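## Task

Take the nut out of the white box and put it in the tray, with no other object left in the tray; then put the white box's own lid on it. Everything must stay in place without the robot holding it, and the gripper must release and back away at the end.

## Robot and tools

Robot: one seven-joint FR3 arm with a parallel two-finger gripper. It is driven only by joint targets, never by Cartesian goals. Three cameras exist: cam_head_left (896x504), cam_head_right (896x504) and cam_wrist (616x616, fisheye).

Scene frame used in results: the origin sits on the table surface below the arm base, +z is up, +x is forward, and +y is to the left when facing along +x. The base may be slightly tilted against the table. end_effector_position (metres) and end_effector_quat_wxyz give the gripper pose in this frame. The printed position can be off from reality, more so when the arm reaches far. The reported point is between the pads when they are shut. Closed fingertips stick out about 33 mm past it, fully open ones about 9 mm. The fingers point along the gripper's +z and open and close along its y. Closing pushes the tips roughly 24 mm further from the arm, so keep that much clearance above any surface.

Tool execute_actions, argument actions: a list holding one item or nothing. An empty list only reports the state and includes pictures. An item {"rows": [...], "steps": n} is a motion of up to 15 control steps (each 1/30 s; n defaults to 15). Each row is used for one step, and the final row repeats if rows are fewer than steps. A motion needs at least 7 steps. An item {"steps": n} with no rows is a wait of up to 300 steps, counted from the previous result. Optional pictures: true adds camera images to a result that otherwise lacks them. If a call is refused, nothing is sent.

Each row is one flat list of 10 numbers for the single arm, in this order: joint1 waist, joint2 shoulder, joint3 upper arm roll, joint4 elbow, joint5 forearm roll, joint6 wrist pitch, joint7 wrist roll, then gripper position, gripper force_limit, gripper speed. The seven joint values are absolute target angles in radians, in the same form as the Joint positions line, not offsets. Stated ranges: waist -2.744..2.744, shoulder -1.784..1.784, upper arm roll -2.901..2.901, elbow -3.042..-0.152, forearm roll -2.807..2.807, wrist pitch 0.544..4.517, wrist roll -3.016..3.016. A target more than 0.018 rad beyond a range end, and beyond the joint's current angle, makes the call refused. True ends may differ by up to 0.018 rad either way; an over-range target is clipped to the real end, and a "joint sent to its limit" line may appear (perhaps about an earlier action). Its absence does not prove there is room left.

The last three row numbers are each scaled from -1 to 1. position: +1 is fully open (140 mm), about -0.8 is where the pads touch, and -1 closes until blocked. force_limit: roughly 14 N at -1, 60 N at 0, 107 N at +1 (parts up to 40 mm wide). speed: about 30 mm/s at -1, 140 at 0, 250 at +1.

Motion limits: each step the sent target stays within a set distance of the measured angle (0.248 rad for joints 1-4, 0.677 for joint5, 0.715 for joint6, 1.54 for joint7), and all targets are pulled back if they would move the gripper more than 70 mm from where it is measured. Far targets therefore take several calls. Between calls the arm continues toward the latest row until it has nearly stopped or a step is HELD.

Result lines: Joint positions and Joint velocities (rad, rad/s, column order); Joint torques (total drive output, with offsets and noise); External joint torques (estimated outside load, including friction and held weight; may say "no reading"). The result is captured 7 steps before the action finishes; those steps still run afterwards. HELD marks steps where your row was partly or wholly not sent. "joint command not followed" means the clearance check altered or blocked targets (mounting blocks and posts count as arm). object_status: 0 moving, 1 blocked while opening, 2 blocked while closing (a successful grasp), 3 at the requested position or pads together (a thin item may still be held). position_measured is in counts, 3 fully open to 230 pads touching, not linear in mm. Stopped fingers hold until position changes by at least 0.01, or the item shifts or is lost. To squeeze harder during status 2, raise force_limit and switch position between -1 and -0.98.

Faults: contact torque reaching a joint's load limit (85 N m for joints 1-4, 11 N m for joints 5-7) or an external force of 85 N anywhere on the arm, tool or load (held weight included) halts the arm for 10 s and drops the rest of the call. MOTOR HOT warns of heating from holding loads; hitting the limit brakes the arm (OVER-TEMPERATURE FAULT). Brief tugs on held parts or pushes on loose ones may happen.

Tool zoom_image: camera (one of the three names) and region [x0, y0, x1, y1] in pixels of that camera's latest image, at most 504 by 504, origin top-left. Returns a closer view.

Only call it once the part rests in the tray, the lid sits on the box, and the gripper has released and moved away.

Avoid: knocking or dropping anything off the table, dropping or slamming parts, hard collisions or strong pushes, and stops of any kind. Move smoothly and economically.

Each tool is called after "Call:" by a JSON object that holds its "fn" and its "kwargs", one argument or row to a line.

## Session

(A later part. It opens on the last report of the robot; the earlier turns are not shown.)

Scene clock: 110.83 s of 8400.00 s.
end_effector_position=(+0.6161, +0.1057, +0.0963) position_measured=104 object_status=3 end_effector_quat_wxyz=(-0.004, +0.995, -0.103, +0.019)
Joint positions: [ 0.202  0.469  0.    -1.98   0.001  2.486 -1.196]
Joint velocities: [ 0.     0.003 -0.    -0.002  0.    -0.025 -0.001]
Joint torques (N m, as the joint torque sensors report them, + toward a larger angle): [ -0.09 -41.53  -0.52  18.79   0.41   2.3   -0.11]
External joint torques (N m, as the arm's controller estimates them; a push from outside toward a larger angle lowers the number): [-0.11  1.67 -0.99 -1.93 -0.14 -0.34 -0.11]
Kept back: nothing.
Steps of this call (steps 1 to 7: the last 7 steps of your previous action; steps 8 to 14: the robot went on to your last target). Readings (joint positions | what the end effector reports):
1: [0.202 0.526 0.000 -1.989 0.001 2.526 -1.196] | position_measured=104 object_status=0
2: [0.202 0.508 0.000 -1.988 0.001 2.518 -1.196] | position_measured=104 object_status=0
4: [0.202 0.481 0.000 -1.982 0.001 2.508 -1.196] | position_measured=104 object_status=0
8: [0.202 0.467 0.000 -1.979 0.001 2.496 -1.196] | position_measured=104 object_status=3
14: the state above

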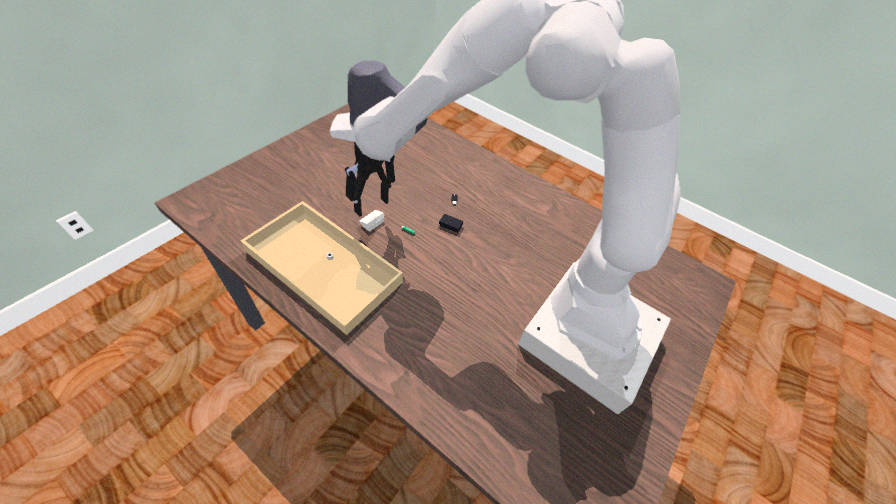

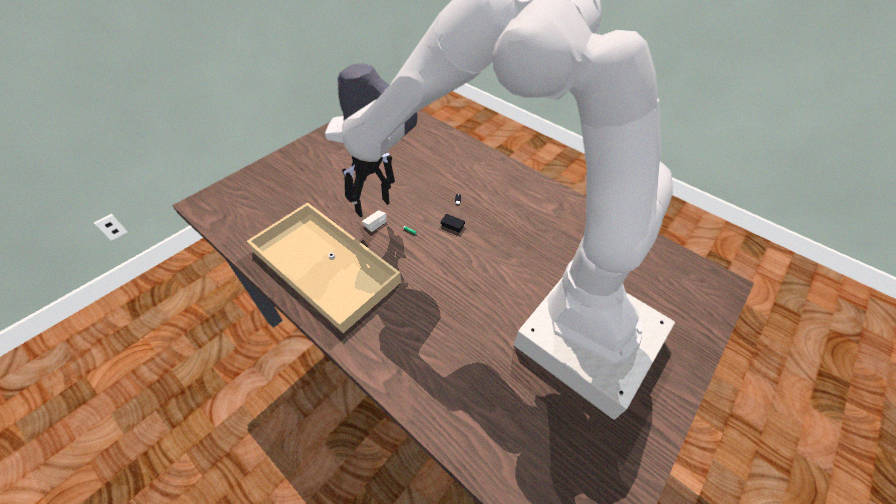

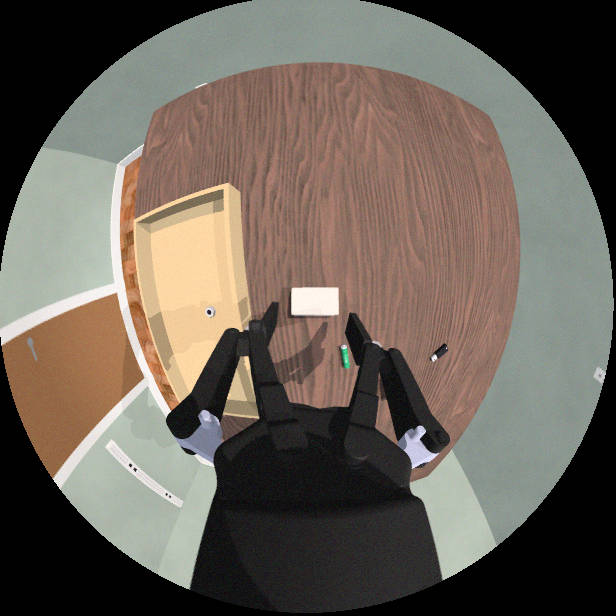

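Call:
{"fn": "execute_actions", "kwargs": {
  "actions": [
    {"rows":[[0.2,0.5,0,-1.982,0,2.52,-1.196,0.2,-0.4,-0.4],[0.2,0.52,0,-1.982,0,2.545,-1.196,0.2,-0.4,-0.4],[0.2,0.53,0,-1.982,0,2.552,-1.196,0.2,-0.4,-0.4],[0.2,0.54,0,-1.982,0,2.552,-1.196,0.2,-0.4,-0.4],[0.2,0.547,0,-1.982,0,2.552,-1.196,0.2,-0.4,-0.4],[0.2,0.551,0,-1.982,0,2.552,-1.196,0.2,-0.4,-0.4]],"steps":15}
  ]
}}

Call:
{"fn": "execute_actions", "kwargs": {
  "actions": [
    {"rows":[[0.2,0.551,0,-1.982,0,2.552,-1.196,0.2,-0.4,-0.4],[0.2,0.551,0,-1.982,0,2.552,-1.196,0.2,-0.4,-0.4],[0.2,0.551,0,-1.982,0,2.552,-1.196,0.2,-0.4,-0.4],[0.2,0.551,0,-1.982,0,2.552,-1.196,0.2,-0.4,-0.4],[0.2,0.551,0,-1.982,0,2.552,-1.196,-1,-0.4,-0.3]],"steps":15}
  ]
}}

Call:
{"fn": "execute_actions", "kwargs": {
  "actions": [
    {"steps":14}
  ]
}}

Scene clock: 112.03 s of 8400.00 s.
end_effector_position=(+0.6034, +0.1034, +0.0514) position_measured=104 object_status=3 end_effector_quat_wxyz=(+0.000, +0.995, -0.103, +0.003)
Joint positions: [ 0.202  0.546  0.    -1.983  0.001  2.533 -1.196]
Joint velocities: [-0.     0.16  -0.001 -0.033 -0.     0.075  0.   ]
Joint torques (N m, as the joint torque sensors report them, + toward a larger angle): [ -0.14 -49.12  -0.13  20.32   0.42   3.58  -0.07]
External joint torques (N m, as the arm's controller estimates them; a push from outside toward a larger angle lowers the number): [ 0.07  1.43 -0.5  -2.74 -0.12  0.45 -0.07]
Steps of this call (steps 1 to 28: the robot went on to your last target; steps 29 to 36: the first 8 steps of this action). Readings (joint positions | what the end effector reports):
29: [0.202 0.472 0.000 -1.979 0.001 2.488 -1.196] | position_measured=104 object_status=3
30: [0.202 0.480 0.000 -1.978 0.001 2.498 -1.196] | position_measured=104 object_status=3
32: [0.202 0.506 0.000 -1.978 0.001 2.516 -1.196] | position_measured=104 object_status=3
36: the state above

Scene clock: 112.53 s of 8400.00 s.
end_effector_position=(+0.6057, +0.1038, +0.0488) position_measured=120 object_status=0 end_effector_quat_wxyz=(-0.001, +0.995, -0.103, +0.007)
Joint positions: [ 0.202  0.552  0.    -1.984  0.001  2.549 -1.196]
Joint velocities: [-0.001 -0.    -0.001 -0.     0.     0.005 -0.001]
Joint torques (N m, as the joint torque sensors report them, + toward a larger angle): [ -0.63 -44.58  -0.03  19.36   0.38   3.09  -0.12]
External joint torques (N m, as the arm's controller estimates them; a push from outside toward a larger angle lowers the number): [-0.47 -0.52 -0.42 -0.04 -0.11  0.54 -0.12]
Steps of this call (steps 1 to 7: the last 7 steps of your previous action; steps 8 to 15: the first 8 steps of this action). Readings (joint positions | what the end effector reports):
8: [0.202 0.553 0.000 -1.984 0.001 2.546 -1.196] | position_measured=104 object_status=3
9: [0.202 0.553 0.000 -1.984 0.001 2.546 -1.196] | position_measured=104 object_status=3
11: [0.202 0.553 0.000 -1.984 0.001 2.547 -1.196] | position_measured=104 object_status=3
15: the state above

Scene clock: 113.00 s of 8400.00 s.
end_effector_position=(+0.6066, +0.1039, +0.0498) position_measured=137 object_status=2 end_effector_quat_wxyz=(-0.001, +0.995, -0.103, +0.008)
Joint positions: [ 0.202  0.551  0.    -1.983  0.001  2.549 -1.196]
Joint velocities: [-0.    -0.    -0.001 -0.001  0.001  0.001  0.   ]
Joint torques (N m, as the joint torque sensors report them, + toward a larger angle): [ -0.46 -43.84  -0.07  19.33   0.47   3.03  -0.01]
External joint torques (N m, as the arm's controller estimates them; a push from outside toward a larger angle lowers the number): [-0.29  0.31 -0.44 -0.16 -0.03  0.46 -0.01]
Kept back: nothing.
Steps of this call (steps 1 to 7: the last 7 steps of your previous action; steps 8 to 14: the robot went on to your last target). Readings (joint positions | what the end effector reports):
1: [0.202 0.552 0.000 -1.984 0.001 2.549 -1.196] | position_measured=125 object_status=0
2: [0.202 0.552 0.000 -1.983 0.001 2.549 -1.196] | position_measured=131 object_status=0
4: [0.202 0.551 0.000 -1.983 0.001 2.549 -1.196] | position_measured=137 object_status=0
8: [0.202 0.551 0.000 -1.983 0.001 2.549 -1.196] | position_measured=137 object_status=0
14: the state above

Call:
{"fn": "execute_actions", "kwargs": {
  "actions": [
    {"rows":[[0.2,0.546,0,-1.983,0,2.549,-1.196,-1,-0.4,-0.3],[0.2,0.543,0,-1.983,0,2.549,-1.196,-1,-0.4,-0.3],[0.198,0.543,0,-1.983,0,2.54,-1.196,-1,-0.4,-0.3],[0.196,0.543,0,-1.983,0,2.532,-1.196,-1,-0.4,-0.3]],"steps":15}
  ]
}}

Call:
{"fn": "execute_actions", "kwargs": {
  "actions": [
    {"steps":14}
  ]
}}

Scene clock: 113.60 s of 8400.00 s.
end_effector_position=(+0.6064, +0.1019, +0.0531) position_measured=137 object_status=2 end_effector_quat_wxyz=(-0.001, +0.995, -0.104, +0.007)
Joint positions: [ 0.199  0.544  0.    -1.983  0.001  2.54  -1.196]
Joint velocities: [-0.01  -0.003 -0.001 -0.001 -0.    -0.033  0.001]
Joint torques (N m, as the joint torque sensors report them, + toward a larger angle): [ -0.51 -44.73  -0.08  18.37   0.49   2.2   -0.02]
External joint torques (N m, as the arm's controller estimates them; a push from outside toward a larger angle lowers the number): [-0.68 -1.02 -0.74 -0.98  0.01 -0.34 -0.02]
Steps of this call (steps 1 to 10: the robot went on to your last target; steps 11 to 18: the first 8 steps of this action). Readings (joint positions | what the end effector reports):
11: [0.202 0.551 0.000 -1.983 0.001 2.549 -1.196] | position_measured=137 object_status=2
12: [0.202 0.550 0.000 -1.983 0.001 2.549 -1.196] | position_measured=137 object_status=2
14: [0.202 0.547 0.000 -1.983 0.001 2.546 -1.196] | position_measured=137 object_status=2
18: the state above

Scene clock: 114.07 s of 8400.00 s.
end_effector_position=(+0.6048, +0.1013, +0.0527) position_measured=137 object_status=2 end_effector_quat_wxyz=(+0.000, +0.995, -0.104, +0.004)
Joint positions: [ 0.199  0.544  0.    -1.983  0.001  2.535 -1.196]
Joint velocities: [ 0.001  0.    -0.     0.002  0.    -0.002  0.003]
Joint torques (N m, as the joint torque sensors report them, + toward a larger angle): [ -0.31 -44.24  -0.63  18.1    0.45   2.39  -0.08]
External joint torques (N m, as the arm's controller estimates them; a push from outside toward a larger angle lowers the number): [-0.19 -0.05 -1.04 -1.56 -0.04 -0.17 -0.08]
Kept back: nothing.
Steps of this call (steps 1 to 7: the last 7 steps of your previous action; steps 8 to 14: the robot went on to your last target). Readings (joint positions | what the end effector reports):
1: [0.199 0.544 0.000 -1.983 0.001 2.539 -1.196] | position_measured=137 object_status=2
2: [0.199 0.544 0.000 -1.983 0.001 2.538 -1.196] | position_measured=137 object_status=2
4: [0.199 0.544 0.000 -1.983 0.001 2.537 -1.196] | position_measured=137 object_status=2
8: [0.199 0.544 0.000 -1.983 0.001 2.536 -1.196] | position_measured=137 object_status=2
14: the state above

Call:
{"fn": "execute_actions", "kwargs": {
  "actions": [
    {"rows":[[0.196,0.547,0,-1.983,0,2.537,-1.196,-1,-0.4,-0.3],[0.196,0.55,0,-1.983,0,2.539,-1.196,-1,-0.4,-0.3],[0.196,0.553,0,-1.983,0,2.541,-1.196,-1,-0.4,-0.3],[0.196,0.556,0,-1.983,0,2.543,-1.196,-1,-0.4,-0.3],[0.196,0.559,0,-1.983,0,2.545,-1.196,-1,-0.4,-0.3],[0.196,0.562,0,-1.983,0,2.545,-1.196,-1,-0.4,-0.3]],"steps":15}
  ]
}}

Call:
{"fn": "execute_actions", "kwargs": {
  "actions": [
    {"steps":12}
  ]
}}

Scene clock: 114.73 s of 8400.00 s.
end_effector_position=(+0.6050, +0.1013, +0.0494) position_measured=137 object_status=2 end_effector_quat_wxyz=(+0.000, +0.995, -0.104, +0.004)
Joint positions: [ 0.198  0.551  0.    -1.982  0.001  2.541 -1.196]
Joint velocities: [ 0.     0.    -0.001  0.007  0.001  0.014 -0.001]
Joint torques (N m, as the joint torque sensors report them, + toward a larger angle): [ -0.84 -36.94   0.12  17.29   0.47   2.88  -0.1 ]
External joint torques (N m, as the arm's controller estimates them; a push from outside toward a larger angle lowers the number): [-0.73  8.64 -0.32 -2.89 -0.03  0.26 -0.1 ]
Steps of this call (steps 1 to 12: the robot went on to your last target; steps 13 to 20: the first 8 steps of this action). Readings (joint positions | what the end effector reports):
13: [0.199 0.544 0.000 -1.983 0.001 2.535 -1.196] | position_measured=137 object_status=2
14: [0.199 0.545 0.000 -1.983 0.001 2.535 -1.196] | position_measured=137 object_status=2
16: [0.198 0.548 0.000 -1.983 0.001 2.537 -1.196] | position_measured=137 object_status=2
20: the state above

Scene clock: 115.13 s of 8400.00 s.
end_effector_position=(+0.6058, +0.1015, +0.0494) position_measured=137 object_status=2 end_effector_quat_wxyz=(-0.000, +0.995, -0.105, +0.006)
Joint positions: [ 0.198  0.552  0.    -1.981  0.001  2.543 -1.196]
Joint velocities: [-0.     0.001 -0.001  0.001 -0.     0.001  0.001]
Joint torques (N m, as the joint torque sensors report them, + toward a larger angle): [ -0.62 -36.88  -0.29  17.42   0.49   2.88  -0.1 ]
External joint torques (N m, as the arm's controller estimates them; a push from outside toward a larger angle lowers the number): [-0.49  7.14 -0.7  -1.99  0.    0.34 -0.1 ]
Kept back: nothing.
Steps of this call (steps 1 to 7: the last 7 steps of your previous action; steps 8 to 12: the robot went on to your last target). Readings (joint positions | what the end effector reports):
1: [0.198 0.552 0.000 -1.982 0.001 2.541 -1.196] | position_measured=137 object_status=2
2: [0.198 0.552 0.000 -1.981 0.001 2.542 -1.196] | position_measured=137 object_status=2
4: [0.198 0.552 0.000 -1.981 0.001 2.542 -1.196] | position_measured=137 object_status=2
8: [0.198 0.552 0.000 -1.981 0.001 2.543 -1.196] | position_measured=137 object_status=2
12: the state above

Call:
{"fn": "execute_actions", "kwargs": {
  "actions": [
    {"rows":[[0.198,0.552,0,-1.982,0,2.543,-1.196,0.2,-0.4,-0.4],[0.198,0.552,0,-1.982,0,2.543,-1.196,0.2,-0.4,-0.4],[0.198,0.552,0,-1.982,0,2.543,-1.196,0.2,-0.4,-0.4],[0.198,0.552,0,-1.982,0,2.543,-1.196,0.2,-0.4,-0.4],[0.198,0.552,0,-1.982,0,2.543,-1.196,0.2,-0.4,-0.4],[0.198,0.552,0,-1.982,0,2.543,-1.196,0.2,-0.4,-0.4],[0.198,0.552,0,-1.982,0,2.543,-1.196,0.2,-0.4,-0.4],[0.198,0.47,0,-1.982,0,2.48,-1.196,0.2,-0.4,-0.4]],"steps":15}
  ]
}}

Call:
{"fn": "execute_actions", "kwargs": {
  "actions": [
    {"steps":14}
  ],
  "pictures": true
}}

Call:
{"fn": "zoom_image", "kwargs": {
  "camera": "cam_head_left",
  "region": [345,200,400,245]
}}

Call:
{"fn": "zoom_image", "kwargs": {
  "camera": "cam_wrist",
  "region": [250,250,380,350]
}}

Scene clock: 116.07 s of 8400.00 s.
end_effector_position=(+0.6033, +0.1010, +0.0522) position_measured=104 object_status=0 end_effector_quat_wxyz=(+0.000, +0.995, -0.105, +0.003)
Joint positions: [ 0.198  0.543  0.    -1.986  0.001  2.533 -1.196]
Joint velocities: [ 0.    -0.455 -0.001 -0.195  0.001 -0.414 -0.   ]
Joint torques (N m, as the joint torque sensors report them, + toward a larger angle): [  0.38 -66.86  -0.68  30.64   0.41   4.8   -0.17]
External joint torques (N m, as the arm's controller estimates them; a push from outside toward a larger angle lowers the number): [ 0.37  0.05 -1.36 -2.7  -0.15 -0.28 -0.17]
Steps of this call (steps 1 to 15: the robot went on to your last target; steps 16 to 20: nothing new was sent; steps 21 to 28: the first 8 steps of this action). Readings (joint positions | what the end effector reports):
21: [0.198 0.552 0.000 -1.981 0.001 2.543 -1.196] | position_measured=137 object_status=0
22: [0.198 0.552 0.000 -1.981 0.001 2.543 -1.196] | position_measured=137 object_status=0
24: [0.198 0.552 0.000 -1.981 0.001 2.543 -1.196] | position_measured=123 object_status=0
28: the state above

Scene clock: 116.53 s of 8400.00 s.
end_effector_position=(+0.6164, +0.1034, +0.0962) position_measured=104 object_status=3 end_effector_quat_wxyz=(-0.004, +0.994, -0.104, +0.019)
Joint positions: [ 0.198  0.469  0.    -1.98   0.001  2.486 -1.196]
Joint velocities: [ 0.     0.003 -0.001  0.     0.002 -0.024 -0.   ]
Joint torques (N m, as the joint torque sensors report them, + toward a larger angle): [ -0.36 -41.66   0.03  18.62   0.58   2.56  -0.02]
External joint torques (N m, as the arm's controller estimates them; a push from outside toward a larger angle lowers the number): [-0.19  1.8  -0.28 -2.27  0.03 -0.1  -0.02]
Kept back: nothing.
Steps of this call (steps 1 to 7: the last 7 steps of your previous action; steps 8 to 14: the robot went on to your last target). Readings (joint positions | what the end effector reports):
1: [0.198 0.526 0.000 -1.989 0.001 2.522 -1.196] | position_measured=104 object_status=0
2: [0.198 0.508 0.000 -1.988 0.001 2.514 -1.196] | position_measured=104 object_status=0
4: [0.198 0.481 0.000 -1.982 0.001 2.505 -1.196] | position_measured=104 object_status=0
8: [0.198 0.467 0.000 -1.979 0.001 2.495 -1.196] | position_measured=104 object_status=3
14: the state above

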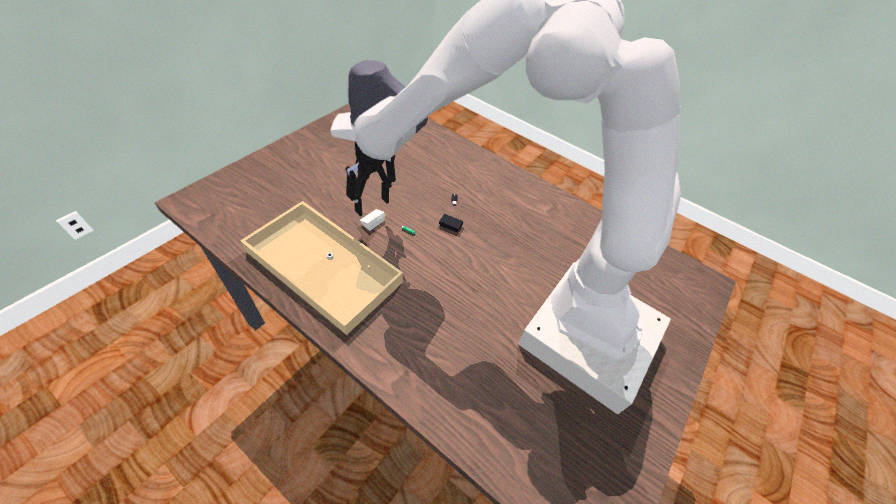

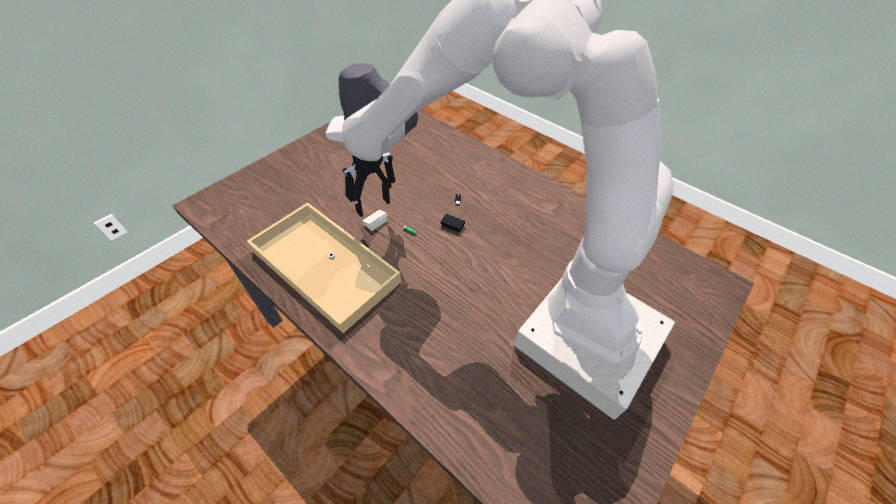

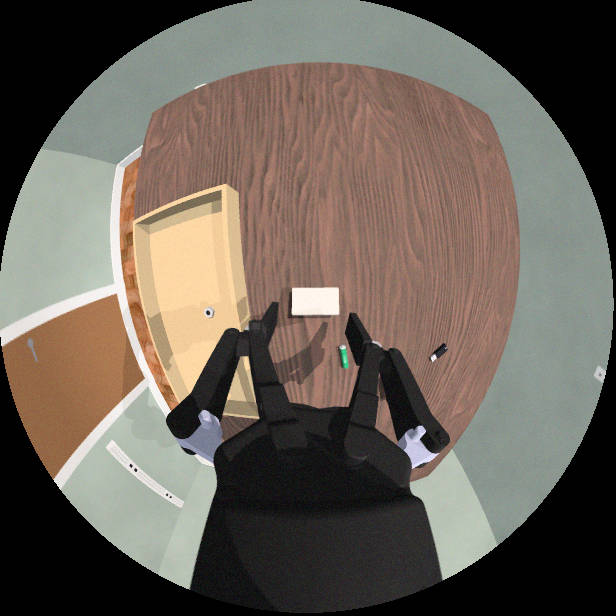

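Region (345, 200, 400, 245) of cam_head_left's 896x504 image, scaled by 9.164, with more detail than that image has; it fills the top 412 rows of this view, and the rest is white.

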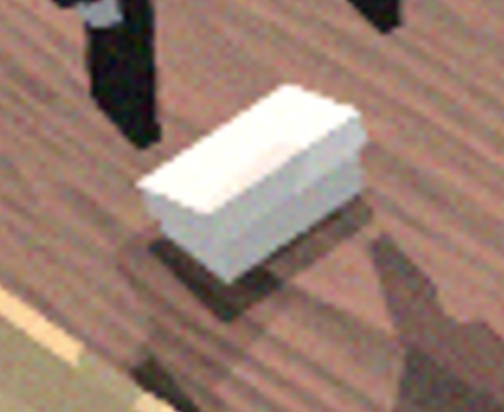

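Region (250, 250, 380, 350) of cam_wrist's 616x616 image, scaled by 3.877, with more detail than that image has; it fills the top 388 rows of this view, and the rest is white.

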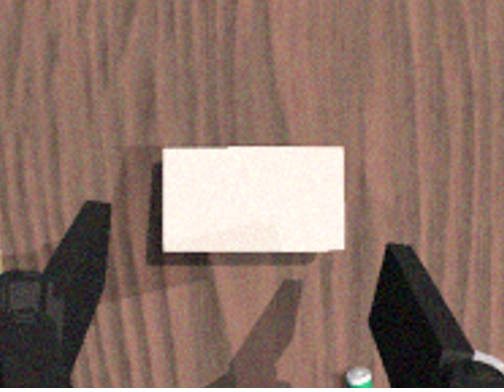

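Call:
{"fn": "execute_actions", "kwargs": {
  "actions": [
    {"rows":[[0.198,0.5,0,-1.982,0,2.52,-1.196,0.2,-0.4,-0.4],[0.198,0.52,0,-1.982,0,2.54,-1.196,0.2,-0.4,-0.4],[0.198,0.535,0,-1.982,0,2.545,-1.196,0.2,-0.4,-0.4],[0.198,0.545,0,-1.982,0,2.545,-1.196,0.2,-0.4,-0.4],[0.198,0.55,0,-1.982,0,2.545,-1.196,0.2,-0.4,-0.4],[0.198,0.55,0,-1.982,0,2.545,-1.196,0.2,-0.4,-0.4],[0.198,0.55,0,-1.982,0,2.545,-1.196,0.2,-0.4,-0.4],[0.198,0.55,0,-1.982,0,2.545,-1.196,0.2,-0.4,-0.4],[0.205,0.55,0,-1.982,0,2.545,-1.196,0.2,-0.4,-0.4],[0.212,0.55,0,-1.982,0,2.545,-1.196,0.2,-0.4,-0.4],[0.218,0.55,0,-1.982,0,2.545,-1.196,0.2,-0.4,-0.4],[0.224,0.55,0,-1.982,0,2.545,-1.196,0.2,-0.4,-0.4],[0.228,0.55,0,-1.982,0,2.545,-1.196,0.2,-0.4,-0.4]],"steps":15}
  ]
}}

Call:
{"fn": "execute_actions", "kwargs": {
  "actions": [
    {"steps":14}
  ],
  "pictures": true
}}

Call:
{"fn": "zoom_image", "kwargs": {
  "camera": "cam_head_left",
  "region": [345,200,400,245]
}}

Call:
{"fn": "zoom_image", "kwargs": {
  "camera": "cam_wrist",
  "region": [250,260,380,350]
}}

Scene clock: 118.43 s of 8400.00 s.
end_effector_position=(+0.6013, +0.1007, +0.0499) position_measured=104 object_status=3 end_effector_quat_wxyz=(+0.001, +0.995, -0.105, -0.001)
Joint positions: [ 0.198  0.548  0.    -1.983  0.001  2.528 -1.196]
Joint velocities: [-0.001  0.137 -0.001 -0.03   0.     0.063  0.   ]
Joint torques (N m, as the joint torque sensors report them, + toward a larger angle): [  1.22 -49.21  -0.38  21.09   0.4    3.74  -0.02]
External joint torques (N m, as the arm's controller estimates them; a push from outside toward a larger angle lowers the number): [ 1.55  1.62 -0.66 -2.16 -0.15  0.57 -0.02]
Steps of this call (steps 1 to 30: the robot went on to your last target; steps 31 to 49: nothing new was sent; steps 50 to 57: the first 8 steps of this action). Readings (joint positions | what the end effector reports):
50: [0.198 0.472 0.000 -1.979 0.001 2.488 -1.196] | position_measured=104 object_status=3
51: [0.198 0.480 0.000 -1.978 0.001 2.497 -1.196] | position_measured=104 object_status=3
53: [0.198 0.507 0.000 -1.977 0.001 2.513 -1.196] | position_measured=104 object_status=3
57: the state above

Scene clock: 118.90 s of 8400.00 s.
end_effector_position=(+0.6008, +0.1186, +0.0486) position_measured=104 object_status=3 end_effector_quat_wxyz=(+0.000, +0.996, -0.090, +0.004)
Joint positions: [ 0.227  0.552  0.001 -1.984  0.001  2.541 -1.196]
Joint velocities: [-0.     0.001 -0.001 -0.001 -0.001  0.006 -0.   ]
Joint torques (N m, as the joint torque sensors report them, + toward a larger angle): [  1.37 -45.04  -0.37  19.38   0.44   2.83  -0.11]
External joint torques (N m, as the arm's controller estimates them; a push from outside toward a larger angle lowers the number): [ 1.59 -1.   -0.72 -0.02 -0.05  0.29 -0.11]
Kept back: nothing.
Steps of this call (steps 1 to 7: the last 7 steps of your previous action; steps 8 to 14: the robot went on to your last target). Readings (joint positions | what the end effector reports):
1: [0.199 0.551 0.000 -1.984 0.001 2.530 -1.196] | position_measured=104 object_status=3
2: [0.200 0.552 -0.001 -1.984 0.001 2.531 -1.196] | position_measured=104 object_status=3
4: [0.207 0.552 -0.001 -1.984 0.001 2.535 -1.196] | position_measured=104 object_status=3
8: [0.224 0.552 0.000 -1.984 0.001 2.539 -1.196] | position_measured=104 object_status=3
14: the state above

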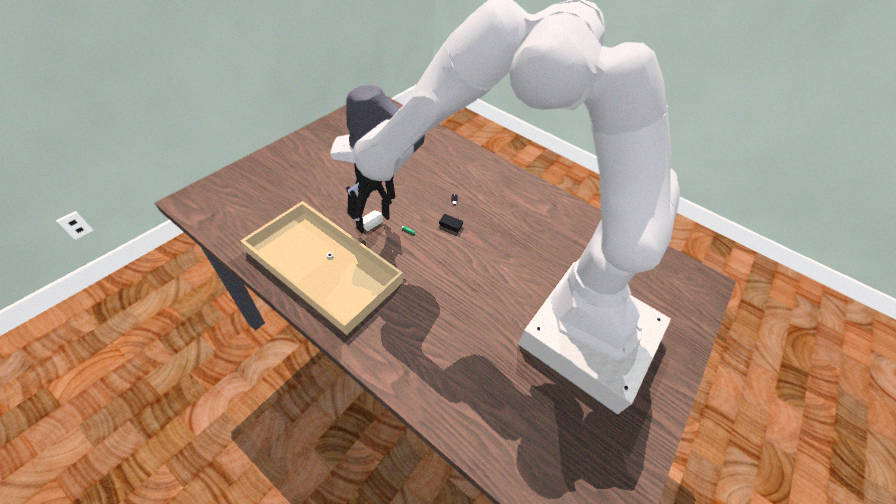

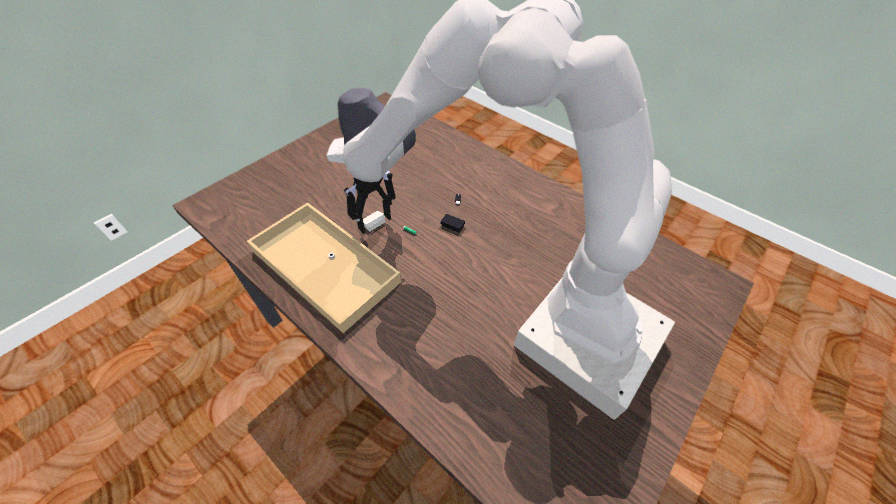

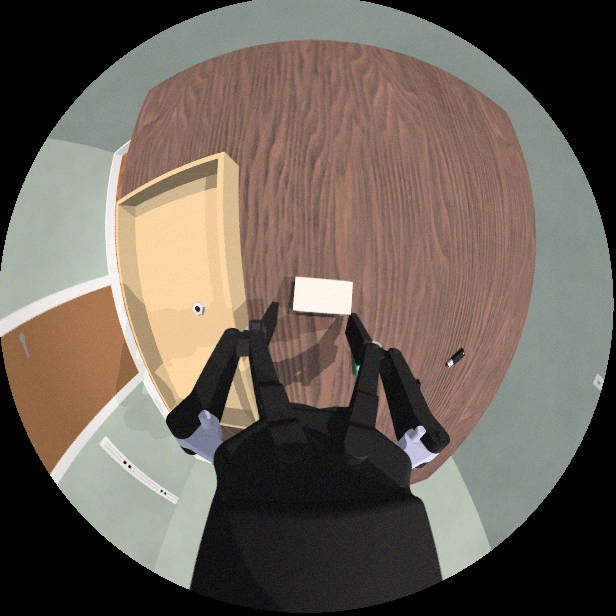

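Region (345, 200, 400, 245) of cam_head_left's 896x504 image, scaled by 9.164, with more detail than that image has; it fills the top 412 rows of this view, and the rest is white.

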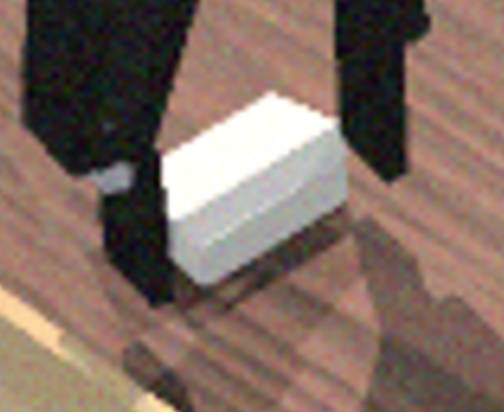

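Region (250, 260, 380, 350) of cam_wrist's 616x616 image, scaled by 3.877, with more detail than that image has; it fills the top 349 rows of this view, and the rest is white.

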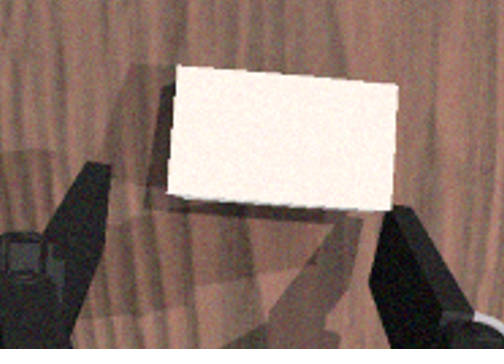

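Call:
{"fn": "execute_actions", "kwargs": {
  "actions": [
    {"rows":[[0.212,0.55,0,-1.982,0,2.545,-1.196,0.5,-0.4,-0.4],[0.212,0.55,0,-1.982,0,2.545,-1.196,0.5,-0.4,-0.4],[0.212,0.55,0,-1.982,0,2.545,-1.196,0.5,-0.4,-0.4],[0.212,0.55,0,-1.982,0,2.545,-1.196,0.5,-0.4,-0.4],[0.212,0.55,0,-1.982,0,2.545,-1.196,0.5,-0.4,-0.4],[0.212,0.48,0,-1.982,0,2.5,-1.196,0.5,-0.4,-0.4],[0.212,0.4,0,-1.982,0,2.42,-1.196,0.5,-0.4,-0.4],[0.212,0.3,0,-1.982,0,2.32,-1.196,0.5,-0.4,-0.4]],"steps":15}
  ]
}}

Call:
{"fn": "execute_actions", "kwargs": {
  "actions": [
    {"steps":16}
  ],
  "pictures": true
}}

Call:
{"fn": "zoom_image", "kwargs": {
  "camera": "cam_head_right",
  "region": [345,200,400,245]
}}

Call:
{"fn": "zoom_image", "kwargs": {
  "camera": "cam_wrist",
  "region": [260,240,380,330]
}}

Scene clock: 119.70 s of 8400.00 s.
end_effector_position=(+0.6025, +0.1103, +0.0769) position_measured=69 object_status=0 end_effector_quat_wxyz=(-0.000, +0.995, -0.097, +0.006)
Joint positions: [ 0.214  0.492 -0.    -1.995  0.001  2.497 -1.196]
Joint velocities: [-0.006 -0.995 -0.001 -0.012 -0.001 -0.599  0.001]
Joint torques (N m, as the joint torque sensors report them, + toward a larger angle): [ -0.05 -51.67   1.48  24.99   0.53   3.62  -0.05]
External joint torques (N m, as the arm's controller estimates them; a push from outside toward a larger angle lowers the number): [-0.79 -0.15  0.34 -2.42 -0.1  -0.47 -0.05]
Steps of this call (steps 1 to 16: the robot went on to your last target; steps 17 to 24: the first 8 steps of this action). Readings (joint positions | what the end effector reports):
17: [0.226 0.552 0.002 -1.984 0.001 2.542 -1.196] | position_measured=104 object_status=0
18: [0.223 0.551 0.002 -1.984 0.001 2.543 -1.196] | position_measured=100 object_status=0
20: [0.218 0.551 0.001 -1.984 0.001 2.543 -1.196] | position_measured=90 object_status=0
24: the state above

Scene clock: 120.23 s of 8400.00 s.
end_effector_position=(+0.6112, +0.1123, +0.1859) position_measured=66 object_status=3 end_effector_quat_wxyz=(-0.006, +0.995, -0.097, +0.026)
Joint positions: [ 0.214  0.299 -0.    -1.98   0.001  2.332 -1.196]
Joint velocities: [ 0.     0.005  0.001 -0.003  0.    -0.059 -0.002]
Joint torques (N m, as the joint torque sensors report them, + toward a larger angle): [ -0.95 -40.18  -0.23  20.29   0.61   2.49  -0.09]
External joint torques (N m, as the arm's controller estimates them; a push from outside toward a larger angle lowers the number): [-0.95  0.68 -0.53 -2.77 -0.05 -0.27 -0.09]
Kept back: nothing.
Steps of this call (steps 1 to 7: the last 7 steps of your previous action; steps 8 to 16: the robot went on to your last target). Readings (joint positions | what the end effector reports):
1: [0.214 0.457 -0.000 -1.994 0.001 2.476 -1.196] | position_measured=67 object_status=0
2: [0.214 0.419 -0.000 -1.993 0.001 2.455 -1.196] | position_measured=66 object_status=0
4: [0.214 0.349 -0.000 -1.985 0.001 2.413 -1.196] | position_measured=66 object_status=0
8: [0.214 0.292 -0.000 -1.973 0.001 2.369 -1.196] | position_measured=66 object_status=3
16: the state above

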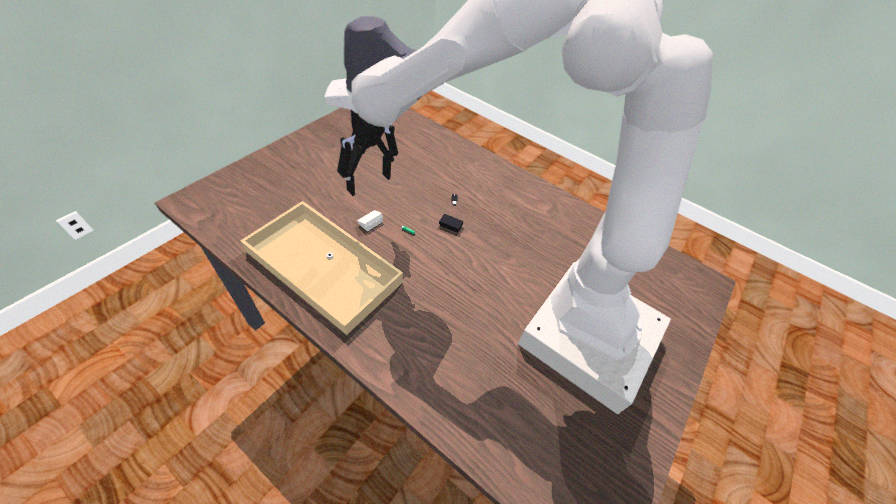

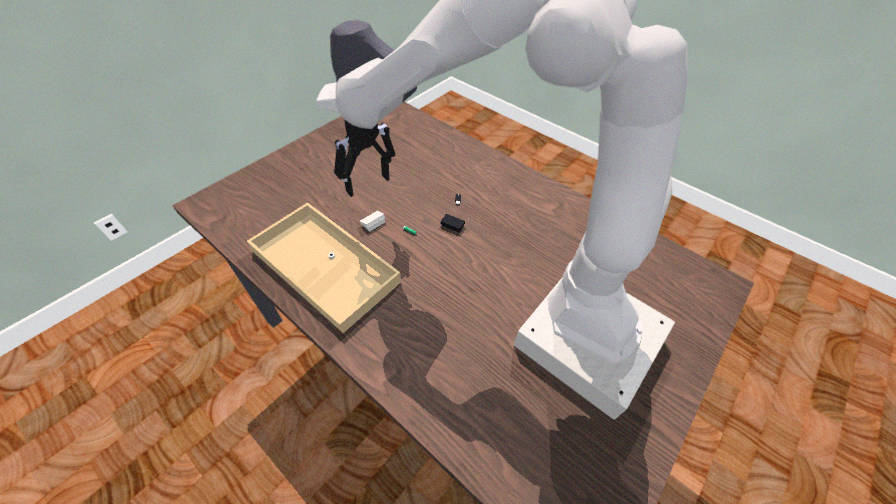

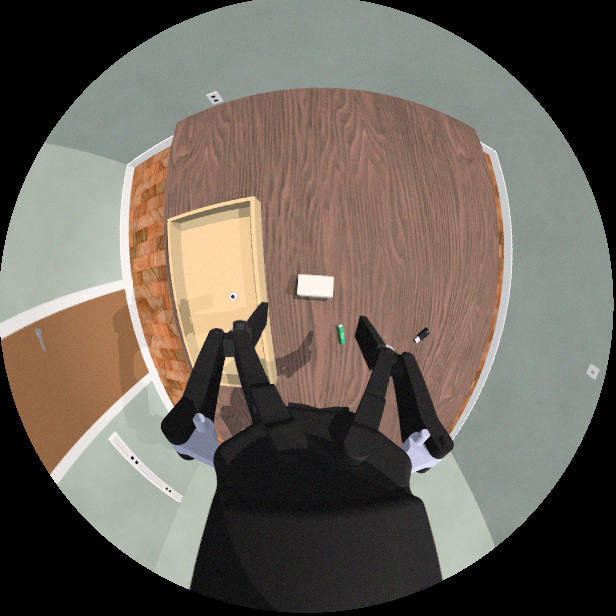

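Region (345, 200, 400, 245) of cam_head_right's 896x504 image, scaled by 9.164, with more detail than that image has; it fills the top 412 rows of this view, and the rest is white.

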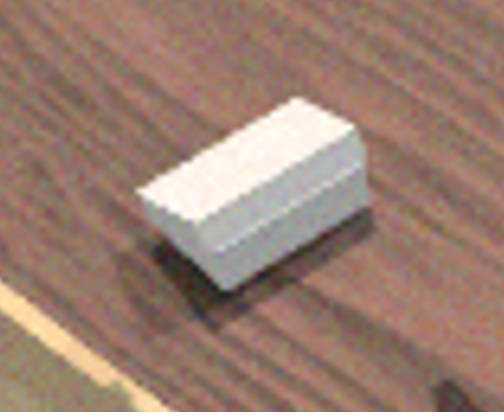

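Region (260, 240, 380, 330) of cam_wrist's 616x616 image, scaled by 4.200, with more detail than that image has; it fills the top 378 rows of this view, and the rest is white.

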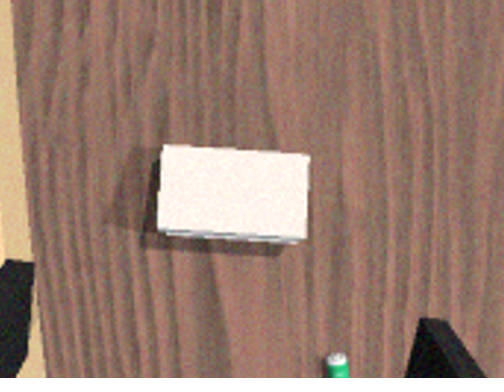

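Call:
{"fn": "execute_actions", "kwargs": {
  "actions": [
    {"rows":[[0.212,0.42,0,-1.94,0,2.42,-1.1,0.2,-0.4,-0.3],[0.212,0.46,0,-1.94,0,2.47,-1.1,0.2,-0.4,-0.3],[0.212,0.49,0,-1.94,0,2.5,-1.1,0.2,-0.4,-0.3],[0.212,0.51,0,-1.94,0,2.52,-1.1,0.2,-0.4,-0.3],[0.212,0.53,0,-1.94,0,2.525,-1.1,0.2,-0.4,-0.3],[0.212,0.545,0,-1.94,0,2.525,-1.1,0.2,-0.4,-0.3],[0.212,0.555,0,-1.94,0,2.525,-1.1,0.2,-0.4,-0.3]],"steps":15}
  ]
}}

Call:
{"fn": "execute_actions", "kwargs": {
  "actions": [
    {"steps":16}
  ],
  "pictures": true
}}

Call:
{"fn": "zoom_image", "kwargs": {
  "camera": "cam_wrist",
  "region": [250,260,380,350]
}}

Scene clock: 121.87 s of 8400.00 s.
end_effector_position=(+0.6076, +0.1113, +0.0669) position_measured=103 object_status=0 end_effector_quat_wxyz=(+0.003, +0.992, -0.123, -0.004)
Joint positions: [ 0.214  0.536 -0.    -1.944  0.001  2.469 -1.143]
Joint velocities: [ 0.001  0.525 -0.    -0.073 -0.001  0.266  0.132]
Joint torques (N m, as the joint torque sensors report them, + toward a larger angle): [  0.03 -59.5   -0.74  25.43   0.51   4.28   0.16]
External joint torques (N m, as the arm's controller estimates them; a push from outside toward a larger angle lowers the number): [ 0.13  1.62 -1.25 -2.91 -0.1   0.49  0.16]
Steps of this call (steps 1 to 30: the robot went on to your last target; steps 31 to 41: nothing new was sent; steps 42 to 49: the first 8 steps of this action). Readings (joint positions | what the end effector reports):
42: [0.214 0.314 -0.000 -1.967 0.001 2.336 -1.188] | position_measured=66 object_status=0
43: [0.214 0.346 -0.000 -1.950 0.001 2.361 -1.180] | position_measured=70 object_status=0
45: [0.214 0.420 -0.000 -1.939 0.001 2.410 -1.165] | position_measured=82 object_status=0
49: the state above

Scene clock: 122.40 s of 8400.00 s.
end_effector_position=(+0.6184, +0.1132, +0.0602) position_measured=104 object_status=3 end_effector_quat_wxyz=(-0.003, +0.990, -0.140, +0.012)
Joint positions: [ 0.214  0.556 -0.    -1.942  0.001  2.52  -1.11 ]
Joint velocities: [ 0.002  0.    -0.001 -0.001  0.001  0.014  0.023]
Joint torques (N m, as the joint torque sensors report them, + toward a larger angle): [ -1.08 -44.68  -0.1   19.68   0.43   3.16   0.09]
External joint torques (N m, as the arm's controller estimates them; a push from outside toward a larger angle lowers the number): [-1.03 -0.04 -0.57 -0.23 -0.08  0.59  0.09]
Kept back: nothing.
Steps of this call (steps 1 to 7: the last 7 steps of your previous action; steps 8 to 16: the robot went on to your last target). Readings (joint positions | what the end effector reports):
1: [0.214 0.550 -0.000 -1.946 0.001 2.477 -1.139] | position_measured=104 object_status=0
2: [0.214 0.558 -0.000 -1.947 0.001 2.484 -1.135] | position_measured=104 object_status=0
4: [0.214 0.561 -0.000 -1.947 0.001 2.495 -1.129] | position_measured=104 object_status=0
8: [0.214 0.557 -0.000 -1.943 0.001 2.510 -1.120] | position_measured=104 object_status=3
16: the state above

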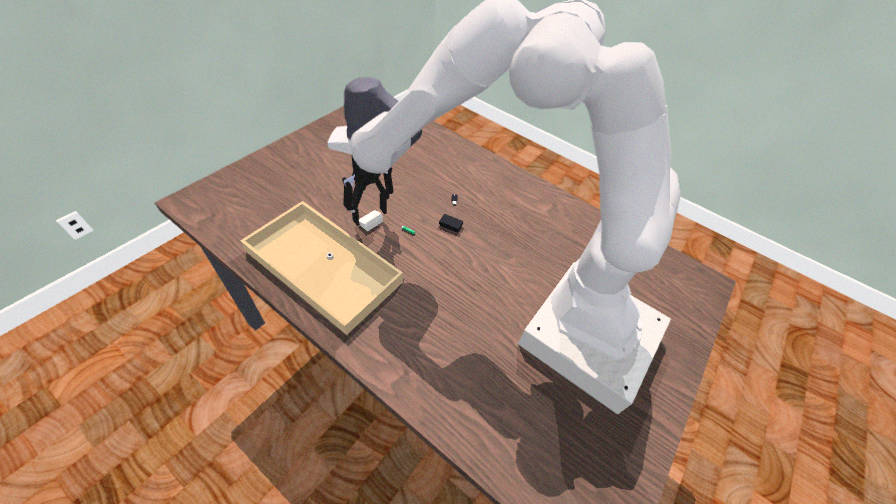

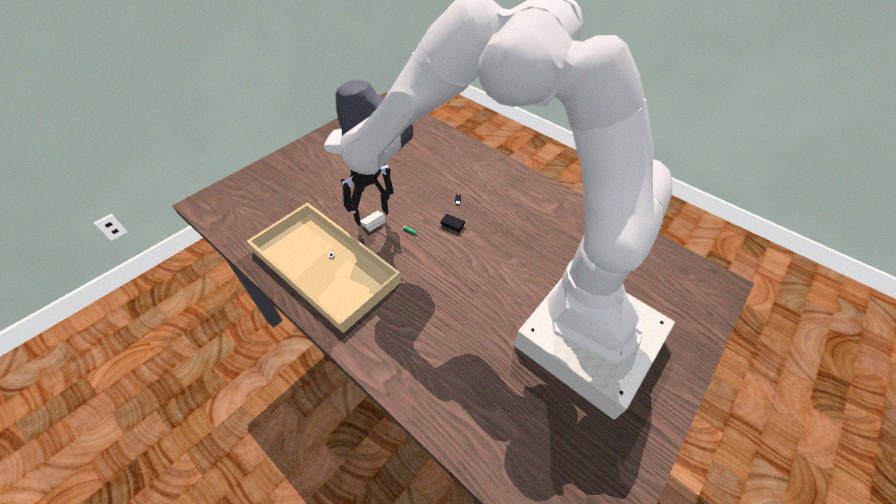

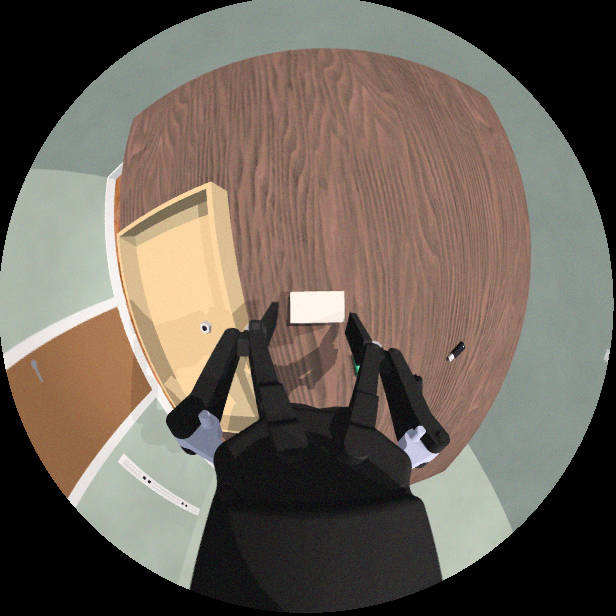

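Region (250, 260, 380, 350) of cam_wrist's 616x616 image, scaled by 3.877, with more detail than that image has; it fills the top 349 rows of this view, and the rest is white.

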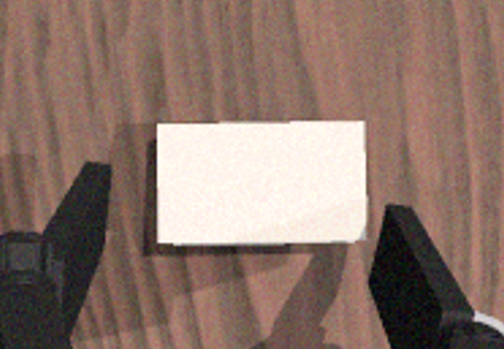

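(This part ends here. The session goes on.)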